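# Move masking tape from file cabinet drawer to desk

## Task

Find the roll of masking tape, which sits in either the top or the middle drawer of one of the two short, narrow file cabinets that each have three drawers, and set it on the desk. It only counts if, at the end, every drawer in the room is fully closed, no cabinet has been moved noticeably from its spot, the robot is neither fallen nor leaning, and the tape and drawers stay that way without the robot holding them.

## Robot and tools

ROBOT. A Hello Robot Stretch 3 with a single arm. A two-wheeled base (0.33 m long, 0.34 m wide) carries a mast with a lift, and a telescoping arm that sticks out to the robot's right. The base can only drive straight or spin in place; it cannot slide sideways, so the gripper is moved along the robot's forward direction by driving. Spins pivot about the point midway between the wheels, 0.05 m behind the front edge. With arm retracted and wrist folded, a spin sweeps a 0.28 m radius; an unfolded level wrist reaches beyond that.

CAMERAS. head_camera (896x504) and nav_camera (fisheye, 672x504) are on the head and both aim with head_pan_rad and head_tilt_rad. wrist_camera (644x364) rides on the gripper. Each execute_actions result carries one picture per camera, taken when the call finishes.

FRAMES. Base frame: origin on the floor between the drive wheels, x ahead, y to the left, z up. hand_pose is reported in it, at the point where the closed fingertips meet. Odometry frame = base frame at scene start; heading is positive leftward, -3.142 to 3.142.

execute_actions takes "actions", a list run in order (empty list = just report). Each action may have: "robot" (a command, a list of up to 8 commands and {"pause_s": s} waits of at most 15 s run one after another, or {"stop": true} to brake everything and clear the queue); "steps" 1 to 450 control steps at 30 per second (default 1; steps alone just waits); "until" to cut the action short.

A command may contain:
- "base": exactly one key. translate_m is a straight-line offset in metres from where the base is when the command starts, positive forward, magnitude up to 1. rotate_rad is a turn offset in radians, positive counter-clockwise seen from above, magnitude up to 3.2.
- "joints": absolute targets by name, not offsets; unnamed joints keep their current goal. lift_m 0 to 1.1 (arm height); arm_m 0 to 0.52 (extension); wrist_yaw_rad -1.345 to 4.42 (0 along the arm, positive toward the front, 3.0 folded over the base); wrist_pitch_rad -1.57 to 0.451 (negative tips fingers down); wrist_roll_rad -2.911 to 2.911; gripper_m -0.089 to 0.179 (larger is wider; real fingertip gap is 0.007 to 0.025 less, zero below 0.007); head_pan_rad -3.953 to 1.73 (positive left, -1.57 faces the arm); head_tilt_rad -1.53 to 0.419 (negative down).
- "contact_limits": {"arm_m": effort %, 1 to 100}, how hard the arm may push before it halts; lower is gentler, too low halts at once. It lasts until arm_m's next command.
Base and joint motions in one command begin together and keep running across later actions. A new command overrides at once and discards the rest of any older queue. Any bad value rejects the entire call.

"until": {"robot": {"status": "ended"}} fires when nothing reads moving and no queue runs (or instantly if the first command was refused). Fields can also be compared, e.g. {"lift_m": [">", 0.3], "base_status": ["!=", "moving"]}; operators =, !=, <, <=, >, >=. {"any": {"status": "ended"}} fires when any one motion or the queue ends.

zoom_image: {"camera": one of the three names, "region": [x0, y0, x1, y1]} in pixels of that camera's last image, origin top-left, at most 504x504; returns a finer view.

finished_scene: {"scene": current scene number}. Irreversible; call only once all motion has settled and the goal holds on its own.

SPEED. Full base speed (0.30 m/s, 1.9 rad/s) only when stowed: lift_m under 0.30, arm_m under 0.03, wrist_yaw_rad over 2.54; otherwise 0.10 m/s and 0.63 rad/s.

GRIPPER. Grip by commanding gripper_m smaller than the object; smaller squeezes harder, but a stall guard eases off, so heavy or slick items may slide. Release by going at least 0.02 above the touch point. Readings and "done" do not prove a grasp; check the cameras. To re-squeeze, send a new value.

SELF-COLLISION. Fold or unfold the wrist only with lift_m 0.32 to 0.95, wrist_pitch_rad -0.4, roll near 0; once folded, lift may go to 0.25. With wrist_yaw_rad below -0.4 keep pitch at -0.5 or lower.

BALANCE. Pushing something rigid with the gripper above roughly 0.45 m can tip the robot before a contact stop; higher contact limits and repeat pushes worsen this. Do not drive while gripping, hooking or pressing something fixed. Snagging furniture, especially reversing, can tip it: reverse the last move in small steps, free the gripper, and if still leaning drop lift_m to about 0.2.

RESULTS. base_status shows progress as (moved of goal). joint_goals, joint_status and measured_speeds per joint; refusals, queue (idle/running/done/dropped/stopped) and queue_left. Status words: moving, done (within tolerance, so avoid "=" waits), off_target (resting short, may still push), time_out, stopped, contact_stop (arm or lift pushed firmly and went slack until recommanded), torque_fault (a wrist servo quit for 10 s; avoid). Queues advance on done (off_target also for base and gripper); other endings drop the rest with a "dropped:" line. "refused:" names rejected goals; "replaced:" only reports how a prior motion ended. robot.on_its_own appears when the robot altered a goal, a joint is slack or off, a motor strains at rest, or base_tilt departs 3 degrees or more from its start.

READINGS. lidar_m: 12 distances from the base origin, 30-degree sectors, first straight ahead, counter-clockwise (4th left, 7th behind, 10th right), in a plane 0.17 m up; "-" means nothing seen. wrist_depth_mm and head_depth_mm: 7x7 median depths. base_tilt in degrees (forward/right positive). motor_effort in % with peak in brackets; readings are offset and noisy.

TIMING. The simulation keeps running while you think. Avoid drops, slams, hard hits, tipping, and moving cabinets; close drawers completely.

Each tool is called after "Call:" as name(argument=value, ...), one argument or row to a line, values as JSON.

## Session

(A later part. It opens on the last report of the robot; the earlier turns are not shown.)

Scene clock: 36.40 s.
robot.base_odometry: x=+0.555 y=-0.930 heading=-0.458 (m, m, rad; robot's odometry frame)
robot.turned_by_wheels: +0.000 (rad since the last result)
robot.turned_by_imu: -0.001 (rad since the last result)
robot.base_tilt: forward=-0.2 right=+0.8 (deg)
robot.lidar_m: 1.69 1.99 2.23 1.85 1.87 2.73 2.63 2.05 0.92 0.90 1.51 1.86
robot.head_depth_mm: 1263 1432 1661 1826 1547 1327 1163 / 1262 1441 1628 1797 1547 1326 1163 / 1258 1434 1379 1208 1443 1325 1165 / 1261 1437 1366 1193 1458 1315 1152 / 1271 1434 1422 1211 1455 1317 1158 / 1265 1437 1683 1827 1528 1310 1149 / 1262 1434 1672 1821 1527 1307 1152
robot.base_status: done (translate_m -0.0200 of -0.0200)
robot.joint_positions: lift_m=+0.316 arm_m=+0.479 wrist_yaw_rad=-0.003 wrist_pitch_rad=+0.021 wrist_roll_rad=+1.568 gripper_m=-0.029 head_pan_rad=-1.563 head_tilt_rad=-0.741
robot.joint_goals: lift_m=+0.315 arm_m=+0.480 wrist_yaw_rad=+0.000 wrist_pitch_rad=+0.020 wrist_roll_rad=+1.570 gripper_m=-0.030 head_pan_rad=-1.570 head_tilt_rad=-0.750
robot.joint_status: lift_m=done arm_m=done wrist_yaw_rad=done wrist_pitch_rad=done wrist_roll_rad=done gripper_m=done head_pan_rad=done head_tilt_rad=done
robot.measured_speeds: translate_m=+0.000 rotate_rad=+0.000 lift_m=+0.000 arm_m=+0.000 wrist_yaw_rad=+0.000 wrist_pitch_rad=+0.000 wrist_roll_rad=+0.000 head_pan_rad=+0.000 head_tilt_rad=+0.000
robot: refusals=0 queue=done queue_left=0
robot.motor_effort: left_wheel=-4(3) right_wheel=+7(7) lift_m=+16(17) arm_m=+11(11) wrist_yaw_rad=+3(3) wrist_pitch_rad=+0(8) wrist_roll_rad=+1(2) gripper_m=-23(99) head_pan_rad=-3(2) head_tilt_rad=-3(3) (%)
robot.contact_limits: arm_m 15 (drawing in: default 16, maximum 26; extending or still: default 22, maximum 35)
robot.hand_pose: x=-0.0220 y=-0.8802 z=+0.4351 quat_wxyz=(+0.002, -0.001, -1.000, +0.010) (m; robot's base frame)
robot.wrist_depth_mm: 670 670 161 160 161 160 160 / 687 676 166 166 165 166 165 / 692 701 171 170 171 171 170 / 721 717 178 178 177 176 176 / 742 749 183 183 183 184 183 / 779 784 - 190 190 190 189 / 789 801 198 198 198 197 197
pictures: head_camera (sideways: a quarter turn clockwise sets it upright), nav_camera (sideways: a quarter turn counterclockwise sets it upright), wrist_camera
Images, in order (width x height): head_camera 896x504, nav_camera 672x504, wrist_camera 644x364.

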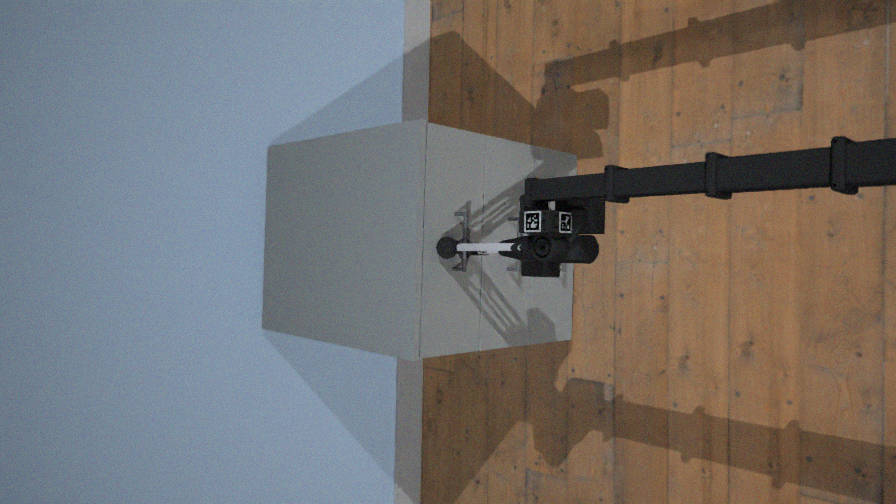

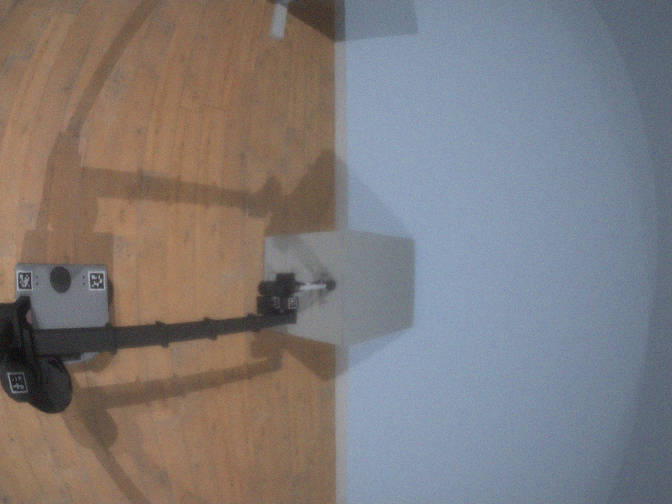

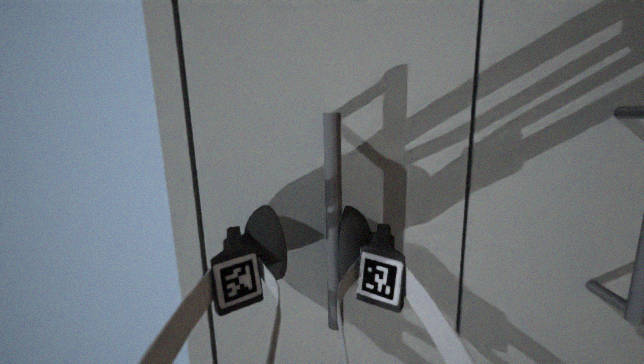

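Call:
execute_actions(
  actions=[
    {"robot":[{"joints":{"arm_m":0.468}},{"pause_s":0.5}],"steps":300,"until":{"robot":{"status":"ended"}}},
  ],
)

Scene clock: 37.70 s.
robot.base_odometry: x=+0.555 y=-0.930 heading=-0.458 (m, m, rad; robot's odometry frame)
robot.turned_by_wheels: +0.000 (rad since the last result)
robot.turned_by_imu: +0.000 (rad since the last result)
robot.base_tilt: forward=+0.0 right=+0.9 (deg)
robot.lidar_m: 1.69 1.99 2.22 1.85 1.87 2.73 2.63 2.05 0.93 0.90 1.50 1.87
robot.head_depth_mm: 1269 1434 1660 1841 1543 1328 1164 / 1258 1437 1633 1790 1542 1325 1158 / 1266 1438 1369 1196 1447 1326 1154 / 1259 1443 1362 1194 1438 1313 1152 / 1270 1441 1418 1203 1455 1315 1150 / 1269 1440 1667 1823 1526 1314 1149 / 1262 1438 1690 1824 1524 1312 1149
robot.base_status: done (translate_m -0.0200 of -0.0200)
robot.joint_positions: lift_m=+0.315 arm_m=+0.469 wrist_yaw_rad=+0.001 wrist_pitch_rad=-0.004 wrist_roll_rad=+1.569 gripper_m=-0.027 head_pan_rad=-1.563 head_tilt_rad=-0.742
robot.joint_goals: lift_m=+0.315 arm_m=+0.468 wrist_yaw_rad=+0.000 wrist_pitch_rad=+0.020 wrist_roll_rad=+1.570 gripper_m=-0.027 head_pan_rad=-1.570 head_tilt_rad=-0.750
robot.joint_status: lift_m=done arm_m=done wrist_yaw_rad=done wrist_pitch_rad=done wrist_roll_rad=done gripper_m=done head_pan_rad=done head_tilt_rad=done
robot.measured_speeds: translate_m=+0.000 rotate_rad=+0.000 lift_m=+0.000 arm_m=+0.000 wrist_yaw_rad=+0.000 wrist_pitch_rad=+0.000 wrist_roll_rad=+0.000 head_pan_rad=+0.000 head_tilt_rad=+0.000
robot: refusals=0 queue=done queue_left=0
robot.motor_effort: left_wheel=+1(3) right_wheel=+0(7) lift_m=+19(21) arm_m=-4(11) wrist_yaw_rad=-1(3) wrist_pitch_rad=+8(12) wrist_roll_rad=+1(1) gripper_m=-13(23) head_pan_rad=-3(3) head_tilt_rad=-4(3) (%)
robot.hand_pose: x=-0.0212 y=-0.8696 z=+0.4288 quat_wxyz=(+0.002, +0.000, -1.000, -0.002) (m; robot's base frame)
robot.wrist_depth_mm: 657 170 158 160 161 171 172 / 673 655 164 165 166 177 179 / 691 697 169 170 172 182 183 / 722 719 176 175 178 190 189 / 744 749 182 167 184 197 196 / 785 773 190 191 192 204 204 / 801 806 197 198 201 212 215
pictures: head_camera (sideways: a quarter turn clockwise sets it upright), nav_camera (sideways: a quarter turn counterclockwise sets it upright), wrist_camera
Images, in order (width x height): head_camera 896x504, nav_camera 672x504, wrist_camera 644x364.

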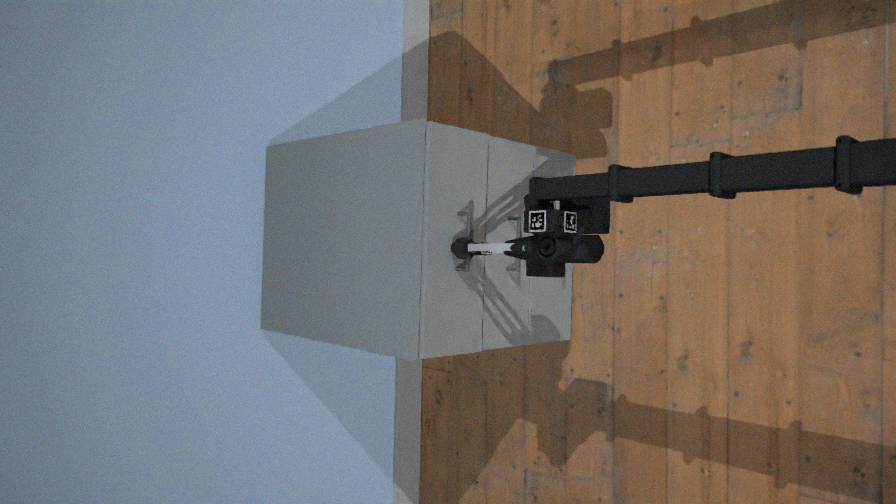

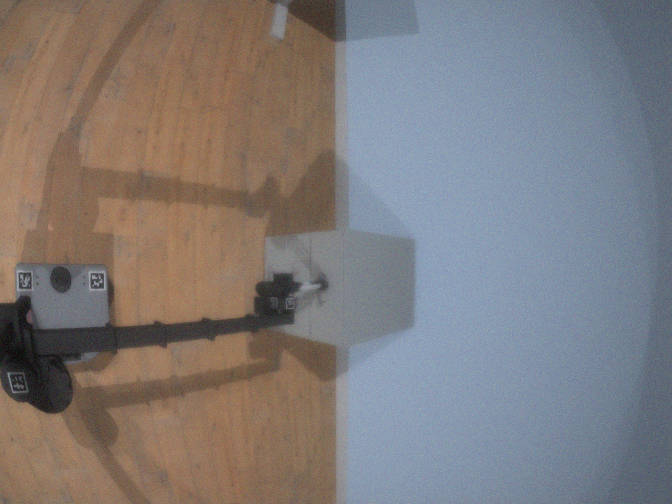

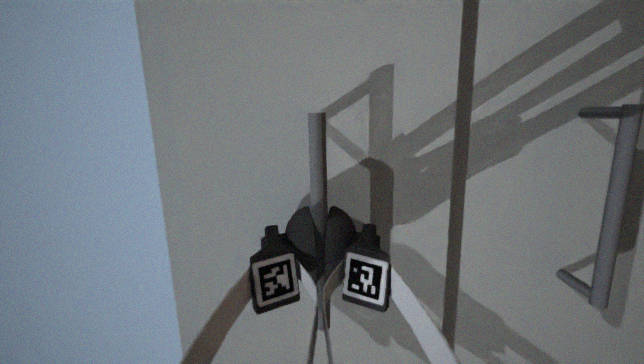

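Gripped, and the drawer is moving. Pull open.

Call:
execute_actions(
  actions=[
    {"robot":{"joints":{"arm_m":0.2,"head_tilt_rad":-0.9}},"steps":300,"until":{"robot":{"status":"ended"}}},
  ],
)

Scene clock: 40.80 s.
robot.base_odometry: x=+0.555 y=-0.930 heading=-0.458 (m, m, rad; robot's odometry frame)
robot.turned_by_wheels: +0.000 (rad since the last result)
robot.turned_by_imu: +0.000 (rad since the last result)
robot.base_tilt: forward=-0.2 right=+1.0 (deg)
robot.lidar_m: 1.69 1.99 2.23 1.86 1.88 2.72 2.63 2.05 0.93 0.89 1.51 1.86
robot.head_depth_mm: 1324 1549 1812 1626 1416 1259 1123 / 1327 1514 1769 1561 1415 1249 1134 / 1322 1356 1212 1081 1431 1241 - / 1326 1346 1210 1093 1442 1226 1143 / 1333 1387 1207 1096 1405 1241 1120 / 1335 1571 1786 1595 1395 1238 1108 / 1328 1562 1781 1589 1390 1229 1111
robot.base_status: done (translate_m -0.0200 of -0.0200)
robot.joint_positions: lift_m=+0.315 arm_m=+0.200 wrist_yaw_rad=+0.017 wrist_pitch_rad=-0.008 wrist_roll_rad=+1.569 gripper_m=-0.027 head_pan_rad=-1.563 head_tilt_rad=-0.889
robot.joint_goals: lift_m=+0.315 arm_m=+0.200 wrist_yaw_rad=+0.000 wrist_pitch_rad=+0.020 wrist_roll_rad=+1.570 gripper_m=-0.027 head_pan_rad=-1.570 head_tilt_rad=-0.900
robot.joint_status: lift_m=done arm_m=done wrist_yaw_rad=done wrist_pitch_rad=done wrist_roll_rad=done gripper_m=done head_pan_rad=done head_tilt_rad=done
robot.measured_speeds: translate_m=+0.000 rotate_rad=+0.000 lift_m=+0.000 arm_m=+0.000 wrist_yaw_rad=+0.000 wrist_pitch_rad=+0.000 wrist_roll_rad=+0.000 head_pan_rad=+0.000 head_tilt_rad=+0.000
robot: refusals=0 queue=done queue_left=0
robot.on_its_own: wrist_yaw_rad is at rest, and its effort (-16) is outside its rest range (-12 to +12)
robot.motor_effort: left_wheel=+3(3) right_wheel=-5(5) lift_m=+19(19) arm_m=-3(5) wrist_yaw_rad=-16(16) wrist_pitch_rad=+8(8) wrist_roll_rad=+1(1) gripper_m=-13(13) head_pan_rad=-3(3) head_tilt_rad=-5(17) (%)
robot.hand_pose: x=-0.0171 y=-0.6014 z=+0.4278 quat_wxyz=(+0.002, +0.008, -1.000, -0.004) (m; robot's base frame)
robot.wrist_depth_mm: 885 871 157 157 159 414 420 / 911 894 162 164 165 430 433 / 949 946 168 168 171 444 447 / - - 175 176 178 464 459 / - - 180 166 185 472 472 / - - 189 193 193 663 475 / - - 199 199 202 712 478
pictures: head_camera (sideways: a quarter turn clockwise sets it upright), nav_camera (sideways: a quarter turn counterclockwise sets it upright), wrist_camera
Images, in order (width x height): head_camera 896x504, nav_camera 672x504, wrist_camera 644x364.

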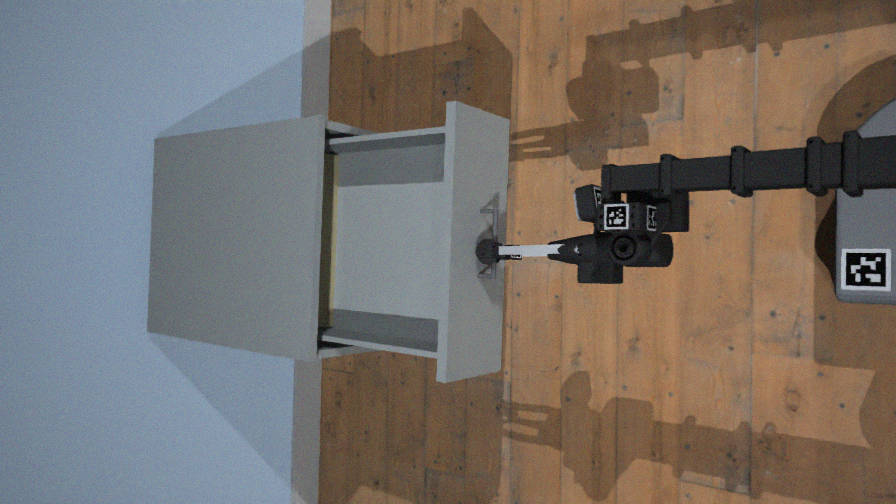

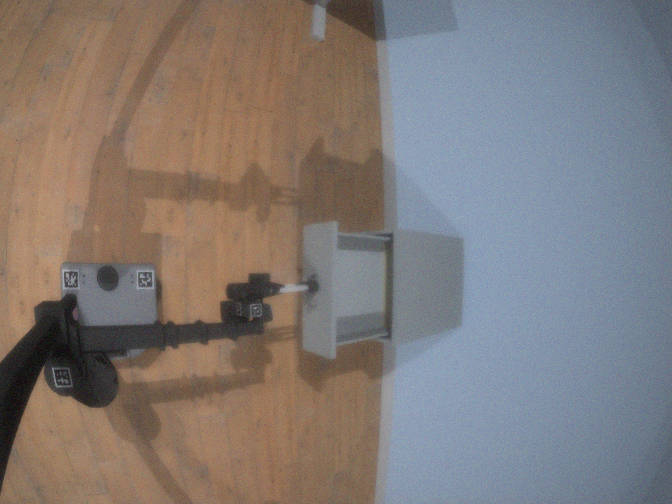

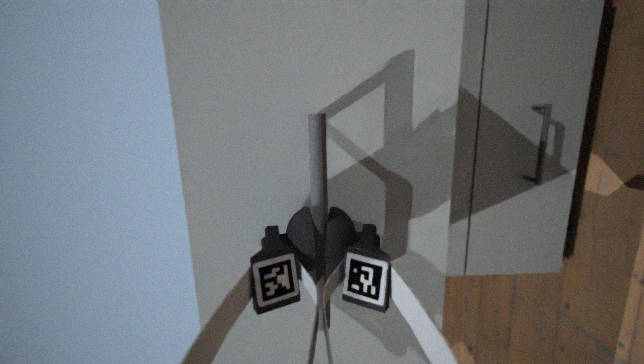

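Call:
execute_actions(
  actions=[
    {"robot":{"joints":{"arm_m":0.09,"wrist_yaw_rad":0.03,"head_tilt_rad":-1.0}},"steps":300,"until":{"robot":{"status":"ended"}}},
  ],
)

Scene clock: 44.07 s.
robot.base_odometry: x=+0.555 y=-0.930 heading=-0.458 (m, m, rad; robot's odometry frame)
robot.turned_by_wheels: +0.000 (rad since the last result)
robot.turned_by_imu: -0.001 (rad since the last result)
robot.base_tilt: forward=-0.3 right=+0.9 (deg)
robot.lidar_m: 1.70 1.99 2.23 1.86 1.87 2.73 2.63 2.05 0.93 0.90 1.51 1.86
robot.head_depth_mm: 1390 1661 1721 1522 1351 1215 1115 / 1354 1581 1672 1453 1349 1213 1135 / 1330 1169 1189 1103 1362 1201 - / 1338 1163 1191 996 1364 1205 - / 1332 1178 1181 1048 1333 1207 1103 / 1406 1670 1690 1464 1326 1210 1099 / 1397 1688 1679 1479 1327 1201 1097
robot.base_status: done (translate_m -0.0200 of -0.0200)
robot.joint_positions: lift_m=+0.315 arm_m=+0.090 wrist_yaw_rad=+0.028 wrist_pitch_rad=-0.003 wrist_roll_rad=+1.569 gripper_m=-0.027 head_pan_rad=-1.563 head_tilt_rad=-0.988
robot.joint_goals: lift_m=+0.315 arm_m=+0.090 wrist_yaw_rad=+0.030 wrist_pitch_rad=+0.020 wrist_roll_rad=+1.570 gripper_m=-0.027 head_pan_rad=-1.570 head_tilt_rad=-1.000
robot.joint_status: lift_m=done arm_m=done wrist_yaw_rad=done wrist_pitch_rad=done wrist_roll_rad=done gripper_m=done head_pan_rad=done head_tilt_rad=done
robot.measured_speeds: translate_m=+0.000 rotate_rad=+0.000 lift_m=+0.000 arm_m=+0.000 wrist_yaw_rad=+0.000 wrist_pitch_rad=+0.000 wrist_roll_rad=+0.000 head_pan_rad=+0.000 head_tilt_rad=+0.000
robot: refusals=0 queue=done queue_left=0
robot.motor_effort: left_wheel=+0(3) right_wheel=+2(5) lift_m=+19(20) arm_m=-2(4) wrist_yaw_rad=+2(19) wrist_pitch_rad=+7(8) wrist_roll_rad=+1(1) gripper_m=-10(13) head_pan_rad=-2(3) head_tilt_rad=-5(16) (%)
robot.hand_pose: x=-0.0141 y=-0.4914 z=+0.4290 quat_wxyz=(+0.002, +0.014, -1.000, -0.002) (m; robot's base frame)
robot.wrist_depth_mm: - - 195 195 197 513 469 / - - 202 202 204 522 470 / - - 211 208 212 557 475 / - - 219 218 220 589 481 / - - 228 226 232 596 478 / - - - - - 701 481 / - - 250 249 254 707 484
pictures: head_camera (sideways: a quarter turn clockwise sets it upright), nav_camera (sideways: a quarter turn counterclockwise sets it upright), wrist_camera
Images, in order (width x height): head_camera 896x504, nav_camera 672x504, wrist_camera 644x364.

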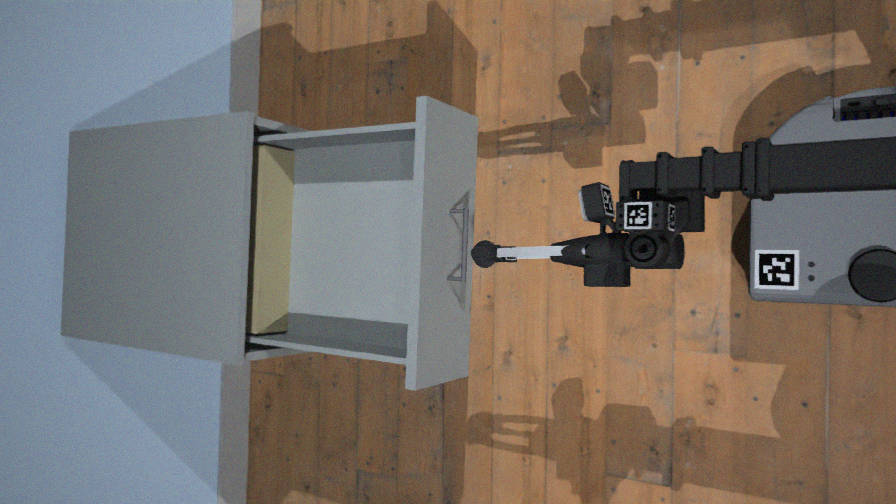

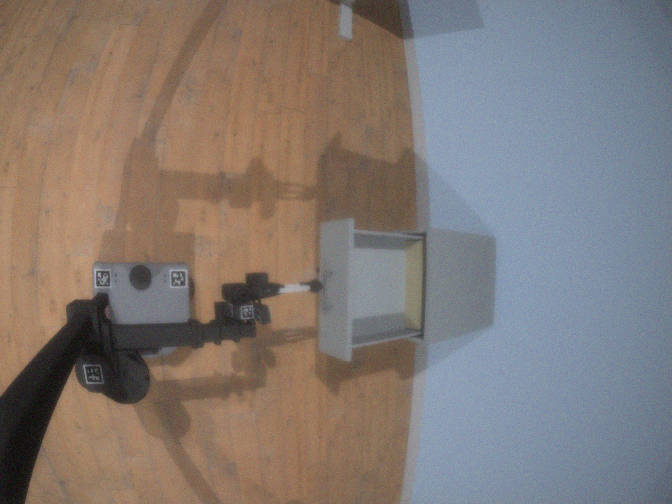

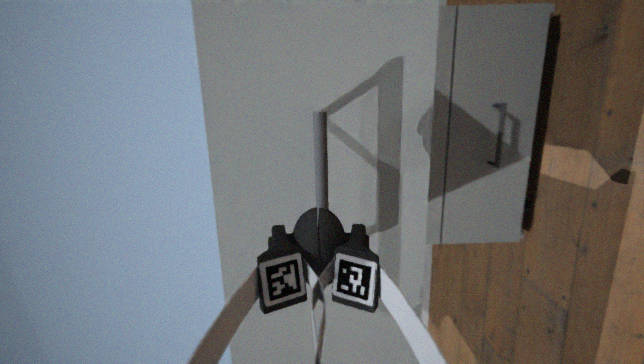

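Call:
execute_actions(
  actions=[
    {"robot":[{"joints":{"gripper_m":0.05,"wrist_yaw_rad":0.0}},{"joints":{"arm_m":0.135}},{"joints":{"arm_m":0.465}},{"joints":{"arm_m":0.484},"contact_limits":{"arm_m":12}}],"steps":450,"until":{"robot":{"status":"ended"}}},
  ],
)

Scene clock: 50.97 s.
robot.base_odometry: x=+0.555 y=-0.930 heading=-0.458 (m, m, rad; robot's odometry frame)
robot.turned_by_wheels: +0.000 (rad since the last result)
robot.turned_by_imu: -0.001 (rad since the last result)
robot.base_tilt: forward=-0.3 right=+0.9 (deg)
robot.lidar_m: 1.70 1.99 2.23 1.86 1.87 2.72 2.63 2.06 0.92 0.90 1.50 1.86
robot.head_depth_mm: 1392 1656 1730 1513 1355 1218 1119 / 1360 1586 1680 1505 1355 1220 1133 / 1331 1169 1213 1486 1347 1216 - / 1337 1166 1222 1468 1346 1223 - / 1334 1158 1264 1471 1335 1200 1100 / 1399 1679 1687 1492 1335 1208 1099 / 1395 1677 1669 1486 1324 1205 1097
robot.base_status: done (translate_m -0.0200 of -0.0200)
robot.joint_positions: lift_m=+0.315 arm_m=+0.481 wrist_yaw_rad=-0.003 wrist_pitch_rad=-0.005 wrist_roll_rad=+1.569 gripper_m=+0.050 head_pan_rad=-1.563 head_tilt_rad=-0.988
robot.joint_goals: lift_m=+0.315 arm_m=+0.482 wrist_yaw_rad=+0.000 wrist_pitch_rad=+0.020 wrist_roll_rad=+1.570 gripper_m=+0.050 head_pan_rad=-1.570 head_tilt_rad=-1.000
robot.joint_status: lift_m=done arm_m=contact_stop wrist_yaw_rad=done wrist_pitch_rad=done wrist_roll_rad=done gripper_m=done head_pan_rad=done head_tilt_rad=done
robot.measured_speeds: translate_m=+0.000 rotate_rad=+0.000 lift_m=+0.000 arm_m=-0.015 wrist_yaw_rad=+0.000 wrist_pitch_rad=+0.000 wrist_roll_rad=+0.000 head_pan_rad=+0.000 head_tilt_rad=+0.000
robot: refusals=0 queue=dropped queue_left=0
robot.on_its_own: arm_m is slack since a contact_stop, until your next command for it
robot.motor_effort: left_wheel=-2(2) right_wheel=+5(5) lift_m=+19(19) arm_m=+6(12) wrist_yaw_rad=+3(7) wrist_pitch_rad=+7(8) wrist_roll_rad=+1(2) gripper_m=-2(79) head_pan_rad=-3(2) head_tilt_rad=-5(6) (%)
robot.contact_limits: arm_m 12 (drawing in: default 16, maximum 26; extending or still: default 22, maximum 35)
robot.hand_pose: x=-0.0220 y=-0.8822 z=+0.4285 quat_wxyz=(+0.001, -0.001, -1.000, -0.003) (m; robot's base frame)
robot.wrist_depth_mm: 640 158 158 158 160 161 162 / 665 164 162 164 165 166 167 / 701 684 167 168 171 171 173 / 704 707 174 174 176 178 178 / 725 716 179 181 182 184 184 / 744 763 189 188 190 190 191 / 794 781 194 195 198 198 200
pictures: head_camera (sideways: a quarter turn clockwise sets it upright), nav_camera (sideways: a quarter turn counterclockwise sets it upright), wrist_camera
Images, in order (width x height): head_camera 896x504, nav_camera 672x504, wrist_camera 644x364.

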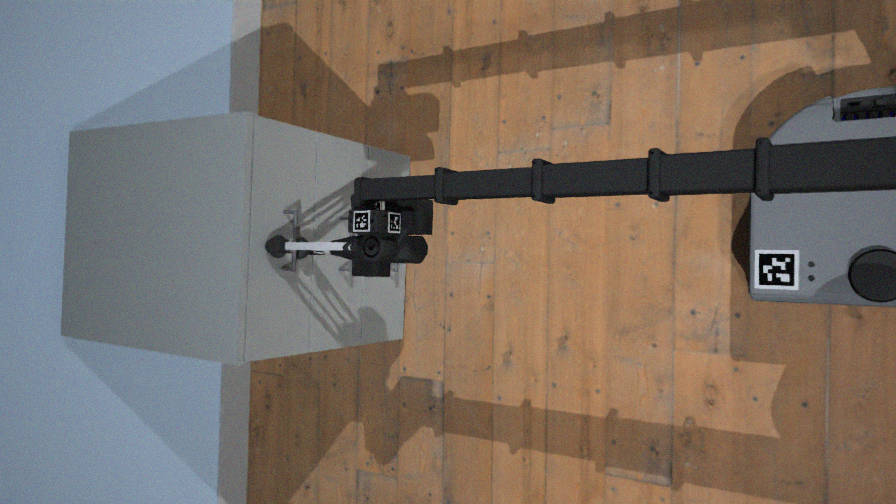

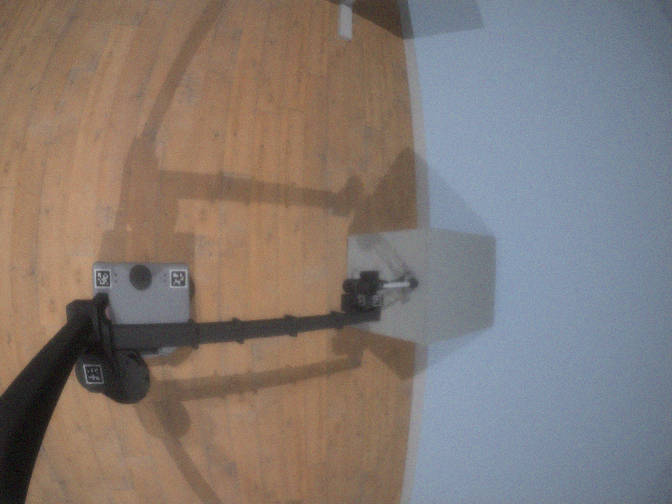

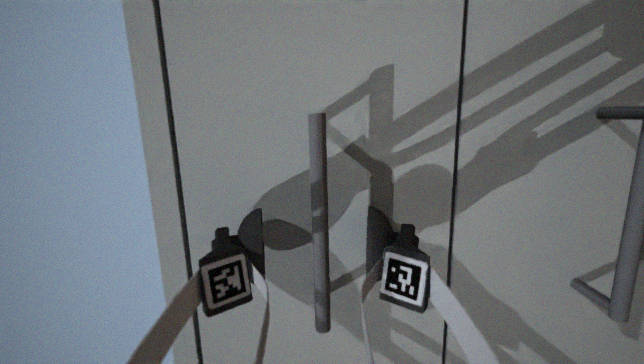

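Call:
execute_actions(
  actions=[
    {"robot":[{"joints":{"arm_m":0.41}},{"base":{"rotate_rad":-0.02},"joints":{"lift_m":0.16,"gripper_m":0.07}},{"joints":{"arm_m":0.47},"contact_limits":{"arm_m":12}}],"steps":450,"until":{"robot":{"status":"ended"}}},
  ],
)

Scene clock: 56.27 s.
robot.base_odometry: x=+0.555 y=-0.930 heading=-0.478 (m, m, rad; robot's odometry frame)
robot.turned_by_wheels: -0.020 (rad since the last result)
robot.turned_by_imu: -0.021 (rad since the last result)
robot.base_tilt: forward=-0.2 right=+0.9 (deg)
robot.lidar_m: 1.70 1.98 2.18 1.86 1.86 2.74 2.63 2.10 1.51 0.90 1.50 1.86
robot.head_depth_mm: 1400 1680 1722 1529 1355 1223 1120 / 1397 1623 1712 1514 1344 1217 1134 / 1337 1168 1261 1479 1351 1228 - / 1337 1164 1267 1464 1340 1211 - / 1338 1154 1263 1469 1332 1207 1100 / 1399 1629 1682 1486 1326 1201 1104 / 1391 1671 1680 1488 1327 1203 1098
robot.base_status: done (rotate_rad -0.0200 of -0.0200)
robot.joint_positions: lift_m=+0.161 arm_m=+0.470 wrist_yaw_rad=-0.001 wrist_pitch_rad=-0.001 wrist_roll_rad=+1.569 gripper_m=+0.070 head_pan_rad=-1.563 head_tilt_rad=-0.988
robot.joint_goals: lift_m=+0.160 arm_m=+0.470 wrist_yaw_rad=+0.000 wrist_pitch_rad=+0.020 wrist_roll_rad=+1.570 gripper_m=+0.070 head_pan_rad=-1.570 head_tilt_rad=-1.000
robot.joint_status: lift_m=done arm_m=done wrist_yaw_rad=done wrist_pitch_rad=done wrist_roll_rad=done gripper_m=done head_pan_rad=done head_tilt_rad=done
robot.measured_speeds: translate_m=+0.000 rotate_rad=+0.000 lift_m=+0.000 arm_m=+0.000 wrist_yaw_rad=+0.000 wrist_pitch_rad=+0.000 wrist_roll_rad=+0.000 head_pan_rad=+0.000 head_tilt_rad=+0.000
robot: refusals=0 queue=done queue_left=0
robot.motor_effort: left_wheel=+1(6) right_wheel=-1(4) lift_m=+17(20) arm_m=+3(6) wrist_yaw_rad=+0(2) wrist_pitch_rad=+7(7) wrist_roll_rad=+1(1) gripper_m=+0(73) head_pan_rad=-3(3) head_tilt_rad=-6(5) (%)
robot.contact_limits: arm_m 12 (drawing in: default 16, maximum 26; extending or still: default 22, maximum 35)
robot.hand_pose: x=-0.0215 y=-0.8708 z=+0.2746 quat_wxyz=(+0.001, +0.000, -1.000, -0.001) (m; robot's base frame)
robot.wrist_depth_mm: 168 170 170 171 171 172 173 / 173 174 174 176 177 177 179 / 179 179 179 180 181 183 182 / 184 184 186 186 188 189 189 / 190 191 191 193 194 196 195 / 196 196 200 199 202 202 202 / 202 203 206 205 206 209 210
pictures: head_camera (sideways: a quarter turn clockwise sets it upright), nav_camera (sideways: a quarter turn counterclockwise sets it upright), wrist_camera
Images, in order (width x height): head_camera 896x504, nav_camera 672x504, wrist_camera 644x364.

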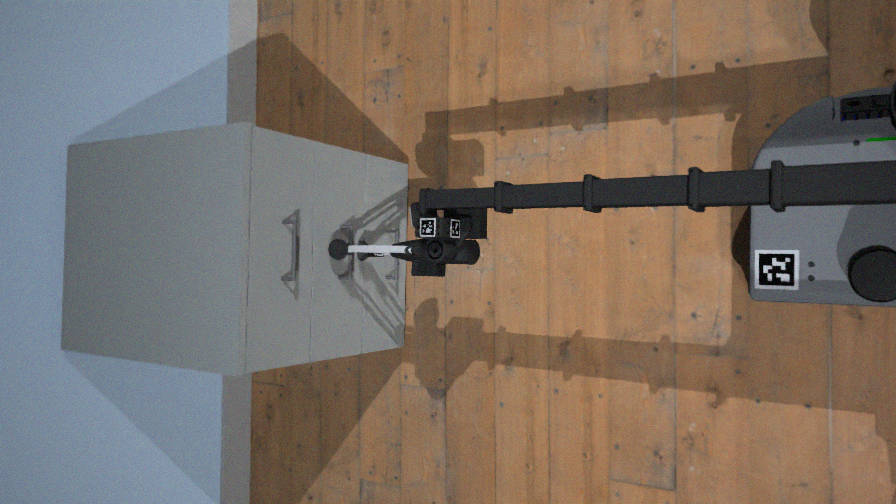

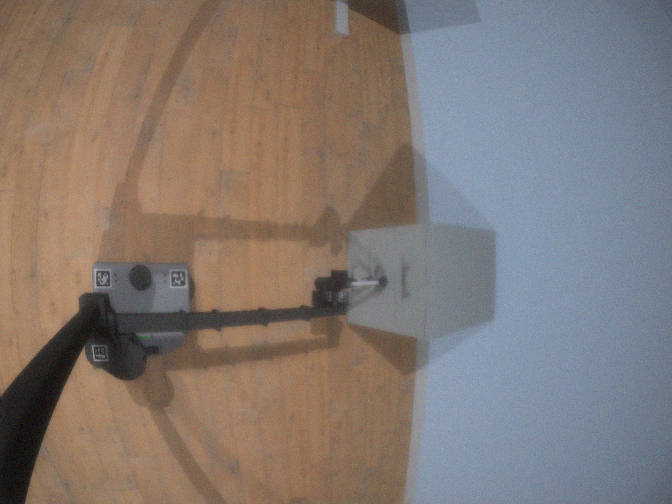

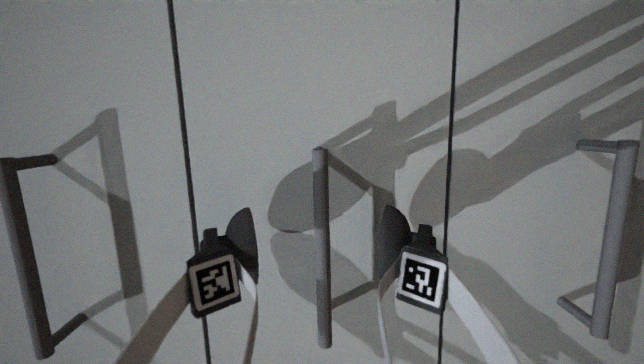

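Call:
execute_actions(
  actions=[
    {"robot":[{"joints":{"arm_m":0.474,"gripper_m":-0.03}},{"joints":{"arm_m":0.15}}],"steps":450,"until":{"robot":{"status":"ended"}}},
  ],
)

Scene clock: 61.03 s.
robot.base_odometry: x=+0.555 y=-0.930 heading=-0.478 (m, m, rad; robot's odometry frame)
robot.turned_by_wheels: +0.000 (rad since the last result)
robot.turned_by_imu: -0.001 (rad since the last result)
robot.base_tilt: forward=-0.3 right=+0.8 (deg)
robot.lidar_m: 1.69 1.98 2.18 1.86 1.86 2.75 2.63 2.09 1.51 0.90 1.50 1.87
robot.head_depth_mm: 1403 1680 1716 1514 1343 1224 1117 / 1401 1627 1720 1511 1354 1214 1131 / 1340 1170 1317 1201 1362 1216 - / 1331 1163 1340 1255 1359 1212 - / 1331 1161 1325 1243 1335 1208 1103 / 1400 1611 1688 1478 1334 1199 1100 / 1394 1666 1693 1473 1333 1204 1092
robot.base_status: done (rotate_rad -0.0199 of -0.0200)
robot.joint_positions: lift_m=+0.160 arm_m=+0.150 wrist_yaw_rad=-0.002 wrist_pitch_rad=-0.008 wrist_roll_rad=+1.569 gripper_m=-0.029 head_pan_rad=-1.563 head_tilt_rad=-0.988
robot.joint_goals: lift_m=+0.160 arm_m=+0.150 wrist_yaw_rad=+0.000 wrist_pitch_rad=+0.020 wrist_roll_rad=+1.570 gripper_m=-0.030 head_pan_rad=-1.570 head_tilt_rad=-1.000
robot.joint_status: lift_m=done arm_m=done wrist_yaw_rad=done wrist_pitch_rad=done wrist_roll_rad=done gripper_m=done head_pan_rad=done head_tilt_rad=done
robot.measured_speeds: translate_m=+0.000 rotate_rad=+0.000 lift_m=+0.000 arm_m=+0.000 wrist_yaw_rad=+0.000 wrist_pitch_rad=+0.000 wrist_roll_rad=+0.000 head_pan_rad=+0.000 head_tilt_rad=+0.000
robot: refusals=0 queue=done queue_left=0
robot.motor_effort: left_wheel=+2(2) right_wheel=-1(1) lift_m=+17(18) arm_m=-3(6) wrist_yaw_rad=+2(2) wrist_pitch_rad=+8(8) wrist_roll_rad=+1(1) gripper_m=-13(88) head_pan_rad=-3(3) head_tilt_rad=-5(5) (%)
robot.hand_pose: x=-0.0218 y=-0.5514 z=+0.2729 quat_wxyz=(+0.001, -0.001, -1.000, -0.004) (m; robot's base frame)
robot.wrist_depth_mm: 925 947 166 167 168 436 298 / 978 933 171 172 173 440 296 / - - 176 177 179 445 301 / - - 181 181 185 443 301 / - - 188 185 191 442 304 / - - 194 196 197 452 306 / - - 201 202 204 454 307
pictures: head_camera (sideways: a quarter turn clockwise sets it upright), nav_camera (sideways: a quarter turn counterclockwise sets it upright), wrist_camera
Images, in order (width x height): head_camera 896x504, nav_camera 672x504, wrist_camera 644x364.

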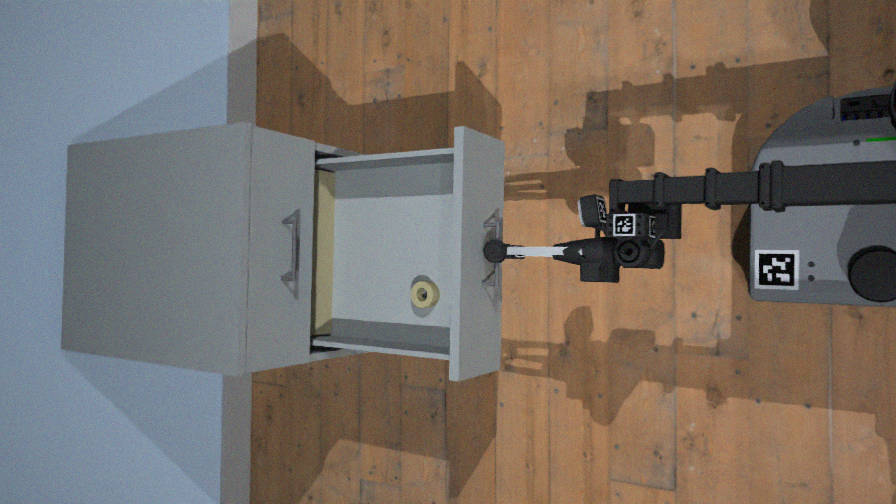

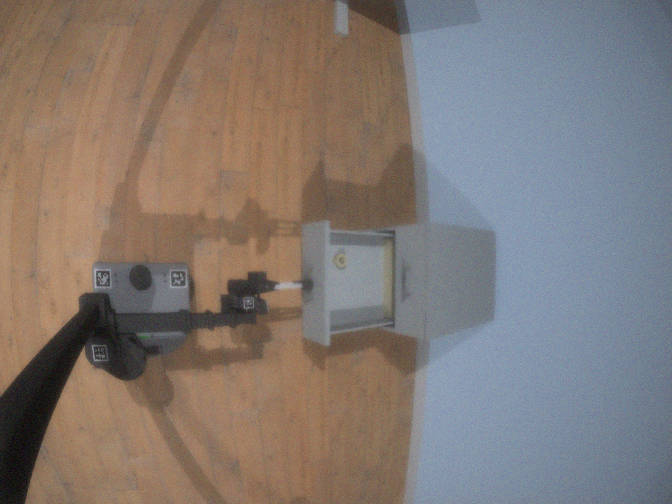

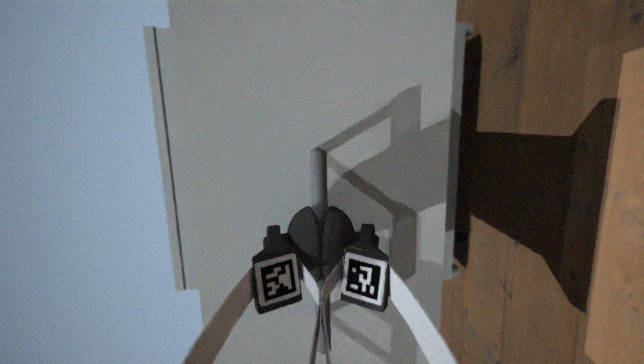

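Call:
execute_actions(
  actions=[
    {"robot":[{"joints":{"gripper_m":0.07}},{"joints":{"arm_m":0.09}},{"base":{"translate_m":0.085},"joints":{"lift_m":0.52,"wrist_roll_rad":0.0,"gripper_m":0.11}},{"joints":{"wrist_pitch_rad":-1.25,"arm_m":0.49}}],"steps":450,"until":{"robot":{"status":"ended"}}},
  ],
)

Scene clock: 72.33 s.
robot.base_odometry: x=+0.631 y=-0.969 heading=-0.478 (m, m, rad; robot's odometry frame)
robot.turned_by_wheels: +0.000 (rad since the last result)
robot.turned_by_imu: -0.002 (rad since the last result)
robot.base_tilt: forward=-0.2 right=+0.8 (deg)
robot.lidar_m: 1.61 1.93 2.07 2.15 1.89 2.83 2.72 2.09 0.93 0.90 1.49 1.79
robot.head_depth_mm: 1408 1669 1715 1515 1352 1229 1112 / 1349 1171 1311 1272 1350 1231 1128 / 1334 1166 - 1244 1338 1227 - / 1337 1160 1281 1242 1340 1222 - / 1360 1530 1624 1441 1333 1210 1107 / 1399 1667 1692 1489 1341 1207 1101 / 1390 1664 1672 1495 1332 1197 1098
robot.base_status: done (translate_m +0.0850 of +0.0850)
robot.joint_positions: lift_m=+0.519 arm_m=+0.490 wrist_yaw_rad=-0.001 wrist_pitch_rad=-1.251 wrist_roll_rad=+0.005 gripper_m=+0.110 head_pan_rad=-1.563 head_tilt_rad=-0.988
robot.joint_goals: lift_m=+0.520 arm_m=+0.490 wrist_yaw_rad=+0.000 wrist_pitch_rad=-1.250 wrist_roll_rad=+0.000 gripper_m=+0.110 head_pan_rad=-1.570 head_tilt_rad=-1.000
robot.joint_status: lift_m=done arm_m=done wrist_yaw_rad=done wrist_pitch_rad=done wrist_roll_rad=done gripper_m=done head_pan_rad=done head_tilt_rad=done
robot.measured_speeds: translate_m=+0.000 rotate_rad=+0.000 lift_m=+0.000 arm_m=+0.000 wrist_yaw_rad=+0.000 wrist_pitch_rad=+0.000 wrist_roll_rad=+0.000 head_pan_rad=+0.000 head_tilt_rad=+0.000
robot: refusals=0 queue=done queue_left=0
robot.motor_effort: left_wheel=+2(5) right_wheel=-1(2) lift_m=+44(46) arm_m=+3(2) wrist_yaw_rad=+1(2) wrist_pitch_rad=+0(8) wrist_roll_rad=-3(6) gripper_m=+0(80) head_pan_rad=-3(3) head_tilt_rad=-5(6) (%)
robot.hand_pose: x=-0.0217 y=-0.6924 z=+0.4074 quat_wxyz=(+0.572, +0.413, -0.575, -0.416) (m; robot's base frame)
robot.wrist_depth_mm: 605 603 362 376 376 379 592 / 586 581 367 372 371 369 322 / 574 588 359 362 367 362 312 / 559 557 351 355 356 357 310 / 554 550 349 345 351 349 299 / 543 544 344 340 343 344 301 / 534 546 281 294 287 278 265
pictures: head_camera (sideways: a quarter turn clockwise sets it upright), nav_camera (sideways: a quarter turn counterclockwise sets it upright), wrist_camera
Images, in order (width x height): head_camera 896x504, nav_camera 672x504, wrist_camera 644x364.

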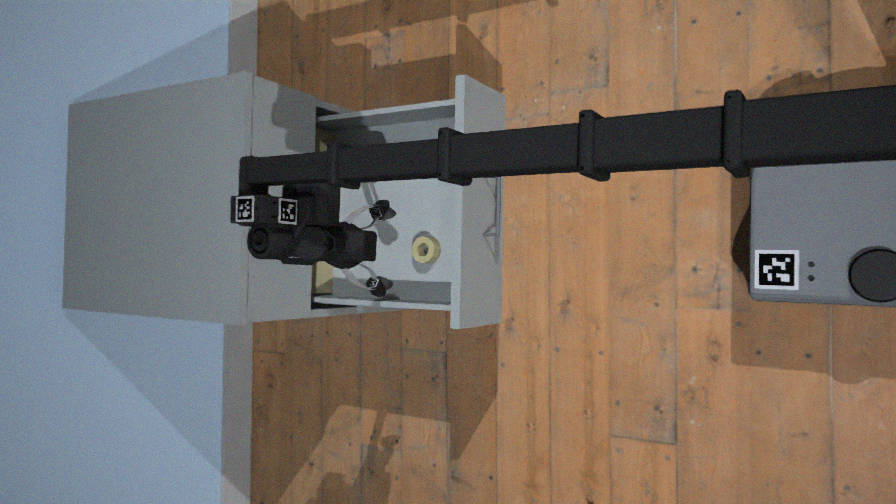

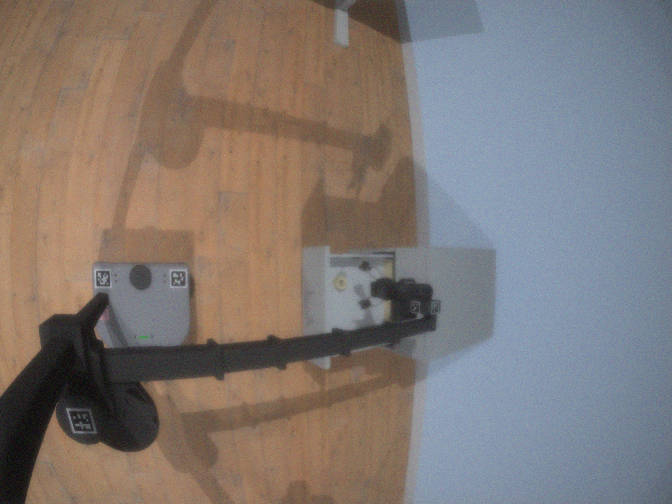

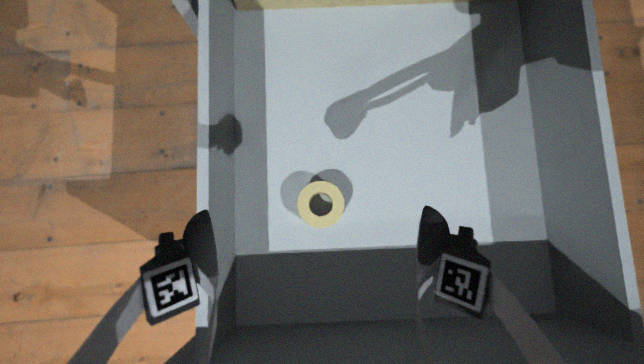

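Call:
execute_actions(
  actions=[
    {"robot":{"joints":{"wrist_pitch_rad":-1.2,"arm_m":0.506,"lift_m":0.40,"gripper_m":0.095}},"steps":450,"until":{"robot":{"status":"ended"}}},
  ],
)

Scene clock: 74.43 s.
robot.base_odometry: x=+0.631 y=-0.969 heading=-0.478 (m, m, rad; robot's odometry frame)
robot.turned_by_wheels: +0.000 (rad since the last result)
robot.turned_by_imu: +0.000 (rad since the last result)
robot.base_tilt: forward=-0.3 right=+1.0 (deg)
robot.lidar_m: 1.62 1.93 2.06 2.15 1.88 2.83 2.71 2.09 0.93 0.90 1.50 1.79
robot.head_depth_mm: 1404 1668 1718 1509 1352 1225 1116 / 1344 1170 1315 1252 1351 1229 1134 / 1335 1170 1196 1243 1348 1221 - / 1336 1169 1212 1247 1335 1224 - / 1365 1539 1630 1447 1336 1213 1102 / 1398 1667 1682 1493 1333 1204 1099 / 1394 1672 1685 1488 1321 1199 1099
robot.base_status: done (translate_m +0.0850 of +0.0850)
robot.joint_positions: lift_m=+0.401 arm_m=+0.506 wrist_yaw_rad=-0.001 wrist_pitch_rad=-1.207 wrist_roll_rad=+0.005 gripper_m=+0.095 head_pan_rad=-1.563 head_tilt_rad=-0.988
robot.joint_goals: lift_m=+0.400 arm_m=+0.506 wrist_yaw_rad=+0.000 wrist_pitch_rad=-1.200 wrist_roll_rad=+0.000 gripper_m=+0.095 head_pan_rad=-1.570 head_tilt_rad=-1.000
robot.joint_status: lift_m=done arm_m=done wrist_yaw_rad=done wrist_pitch_rad=done wrist_roll_rad=done gripper_m=done head_pan_rad=done head_tilt_rad=done
robot.measured_speeds: translate_m=+0.000 rotate_rad=+0.000 lift_m=+0.000 arm_m=+0.000 wrist_yaw_rad=+0.000 wrist_pitch_rad=+0.000 wrist_roll_rad=+0.000 head_pan_rad=+0.000 head_tilt_rad=+0.000
robot: refusals=0 queue=done queue_left=0
robot.motor_effort: left_wheel=+2(2) right_wheel=-1(0) lift_m=+16(45) arm_m=+3(3) wrist_yaw_rad=+1(1) wrist_pitch_rad=+3(3) wrist_roll_rad=-3(3) gripper_m=+0(61) head_pan_rad=-3(3) head_tilt_rad=-5(4) (%)
robot.hand_pose: x=-0.0217 y=-0.7192 z=+0.2912 quat_wxyz=(+0.580, +0.400, -0.584, -0.403) (m; robot's base frame)
robot.wrist_depth_mm: 501 205 266 265 267 264 265 / 480 201 256 257 258 258 255 / 472 183 252 251 251 249 250 / 456 180 243 244 242 244 242 / 448 178 238 226 239 237 237 / 429 154 232 230 231 230 232 / 421 175 224 225 224 225 225
pictures: head_camera (sideways: a quarter turn clockwise sets it upright), nav_camera (sideways: a quarter turn counterclockwise sets it upright), wrist_camera
Images, in order (width x height): head_camera 896x504, nav_camera 672x504, wrist_camera 644x364.

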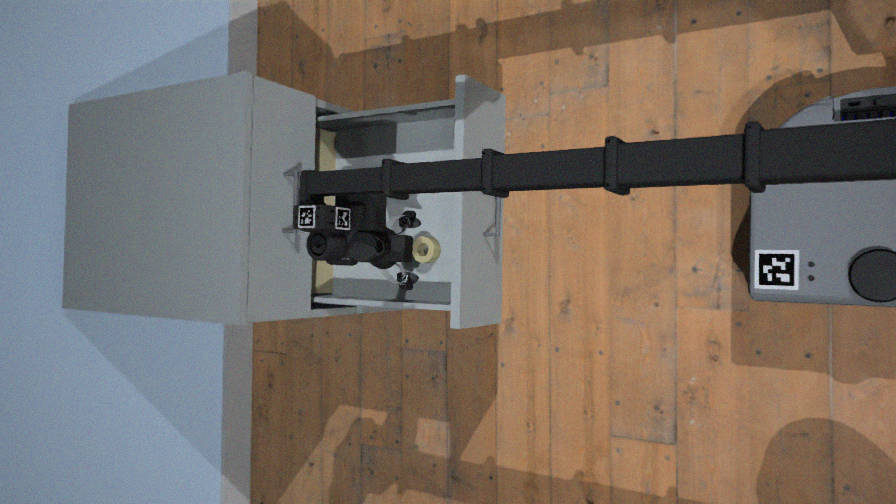

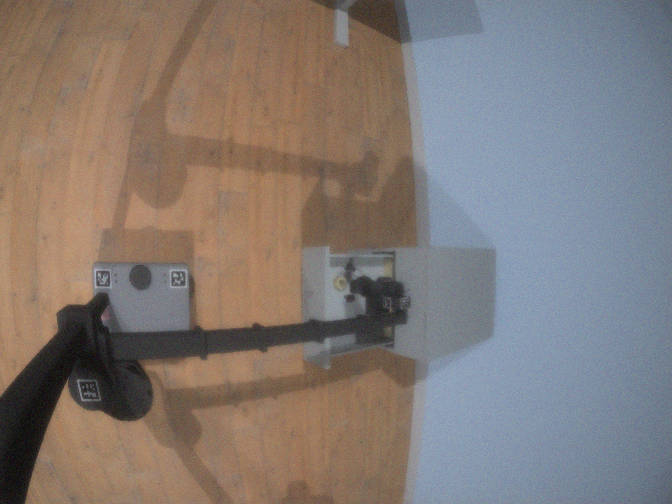

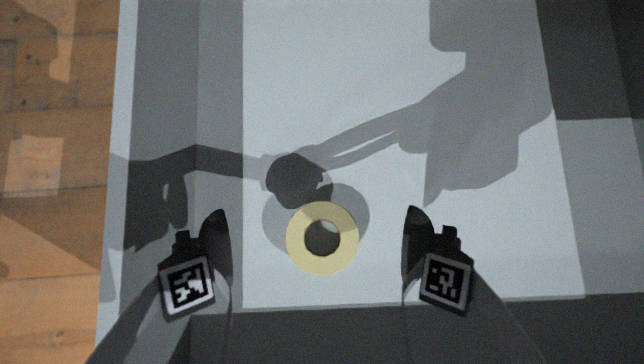

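Call:
execute_actions(
  actions=[
    {"robot":[{"joints":{"lift_m":0.349}},{"joints":{"gripper_m":0.0}}],"steps":450,"until":{"robot":{"status":"ended"}}},
  ],
)

Scene clock: 76.90 s.
robot.base_odometry: x=+0.631 y=-0.969 heading=-0.478 (m, m, rad; robot's odometry frame)
robot.turned_by_wheels: +0.000 (rad since the last result)
robot.turned_by_imu: +0.000 (rad since the last result)
robot.base_tilt: forward=-0.3 right=+0.9 (deg)
robot.lidar_m: 1.61 1.92 2.06 2.15 1.88 2.83 2.72 2.09 0.93 0.90 1.50 1.79
robot.head_depth_mm: 1395 1668 1726 1518 1347 1221 1122 / 1352 1177 1321 1253 1345 1212 1134 / 1339 1173 1218 1249 1340 1228 - / 1335 1165 1220 1240 1336 1222 - / 1363 1544 1634 1443 1331 1205 1102 / 1389 1659 1691 1492 1339 1206 1101 / 1388 1670 1675 1484 1325 1205 1097
robot.base_status: done (translate_m +0.0850 of +0.0850)
robot.joint_positions: lift_m=+0.350 arm_m=+0.506 wrist_yaw_rad=-0.001 wrist_pitch_rad=-1.207 wrist_roll_rad=+0.005 gripper_m=+0.001 head_pan_rad=-1.563 head_tilt_rad=-0.988
robot.joint_goals: lift_m=+0.349 arm_m=+0.506 wrist_yaw_rad=+0.000 wrist_pitch_rad=-1.200 wrist_roll_rad=+0.000 gripper_m=+0.000 head_pan_rad=-1.570 head_tilt_rad=-1.000
robot.joint_status: lift_m=done arm_m=done wrist_yaw_rad=done wrist_pitch_rad=done wrist_roll_rad=done gripper_m=done head_pan_rad=done head_tilt_rad=done
robot.measured_speeds: translate_m=+0.000 rotate_rad=+0.000 lift_m=+0.000 arm_m=+0.000 wrist_yaw_rad=+0.000 wrist_pitch_rad=+0.000 wrist_roll_rad=+0.000 head_pan_rad=+0.000 head_tilt_rad=+0.000
robot: refusals=0 queue=done queue_left=0
robot.motor_effort: left_wheel=+2(2) right_wheel=-1(1) lift_m=+17(15) arm_m=+3(3) wrist_yaw_rad=+2(2) wrist_pitch_rad=+1(2) wrist_roll_rad=-3(3) gripper_m=-27(91) head_pan_rad=-3(3) head_tilt_rad=-5(5) (%)
robot.hand_pose: x=-0.0217 y=-0.7193 z=+0.2402 quat_wxyz=(+0.580, +0.400, -0.584, -0.403) (m; robot's base frame)
robot.wrist_depth_mm: 130 174 209 210 211 209 210 / 126 172 205 203 204 204 204 / 124 169 199 198 199 198 198 / 123 167 193 193 192 192 193 / 122 165 188 165 188 187 188 / 122 163 - 181 182 183 183 / 121 151 179 178 177 179 178
pictures: head_camera (sideways: a quarter turn clockwise sets it upright), nav_camera (sideways: a quarter turn counterclockwise sets it upright), wrist_camera
Images, in order (width x height): head_camera 896x504, nav_camera 672x504, wrist_camera 644x364.

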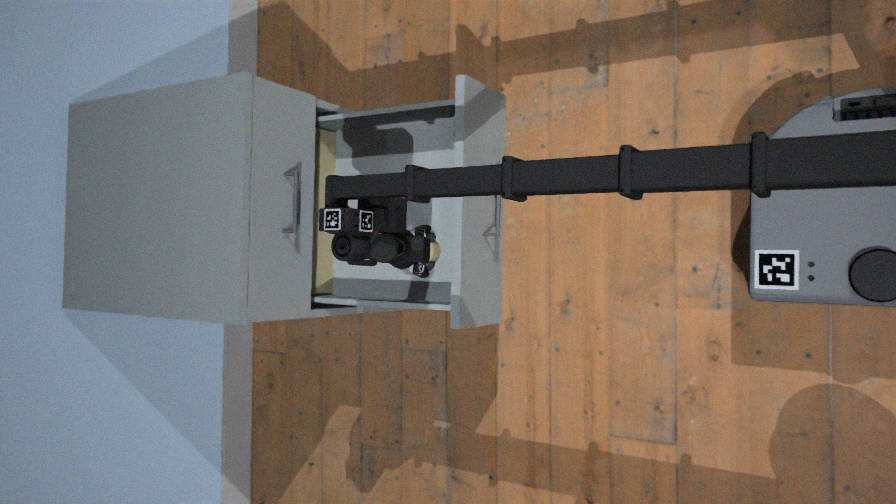

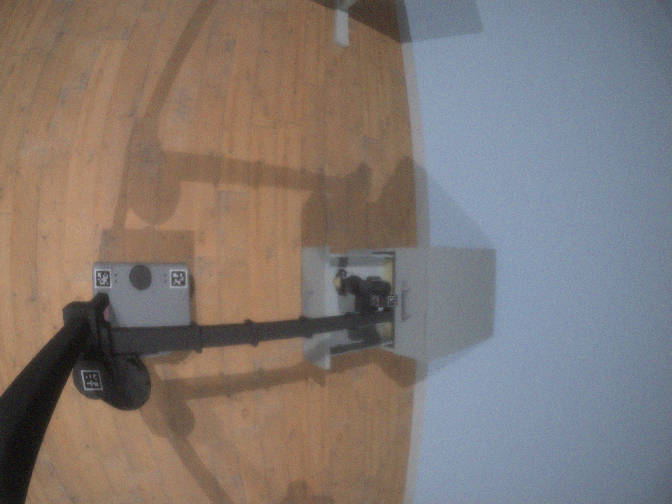

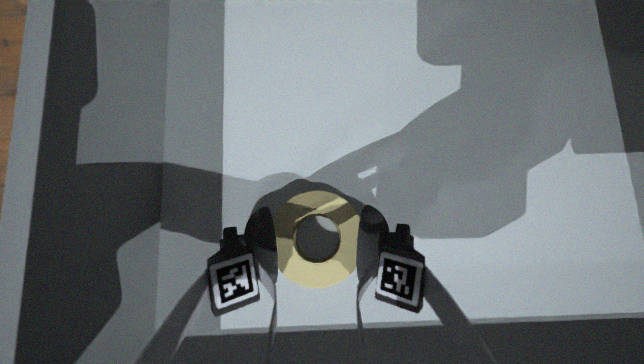

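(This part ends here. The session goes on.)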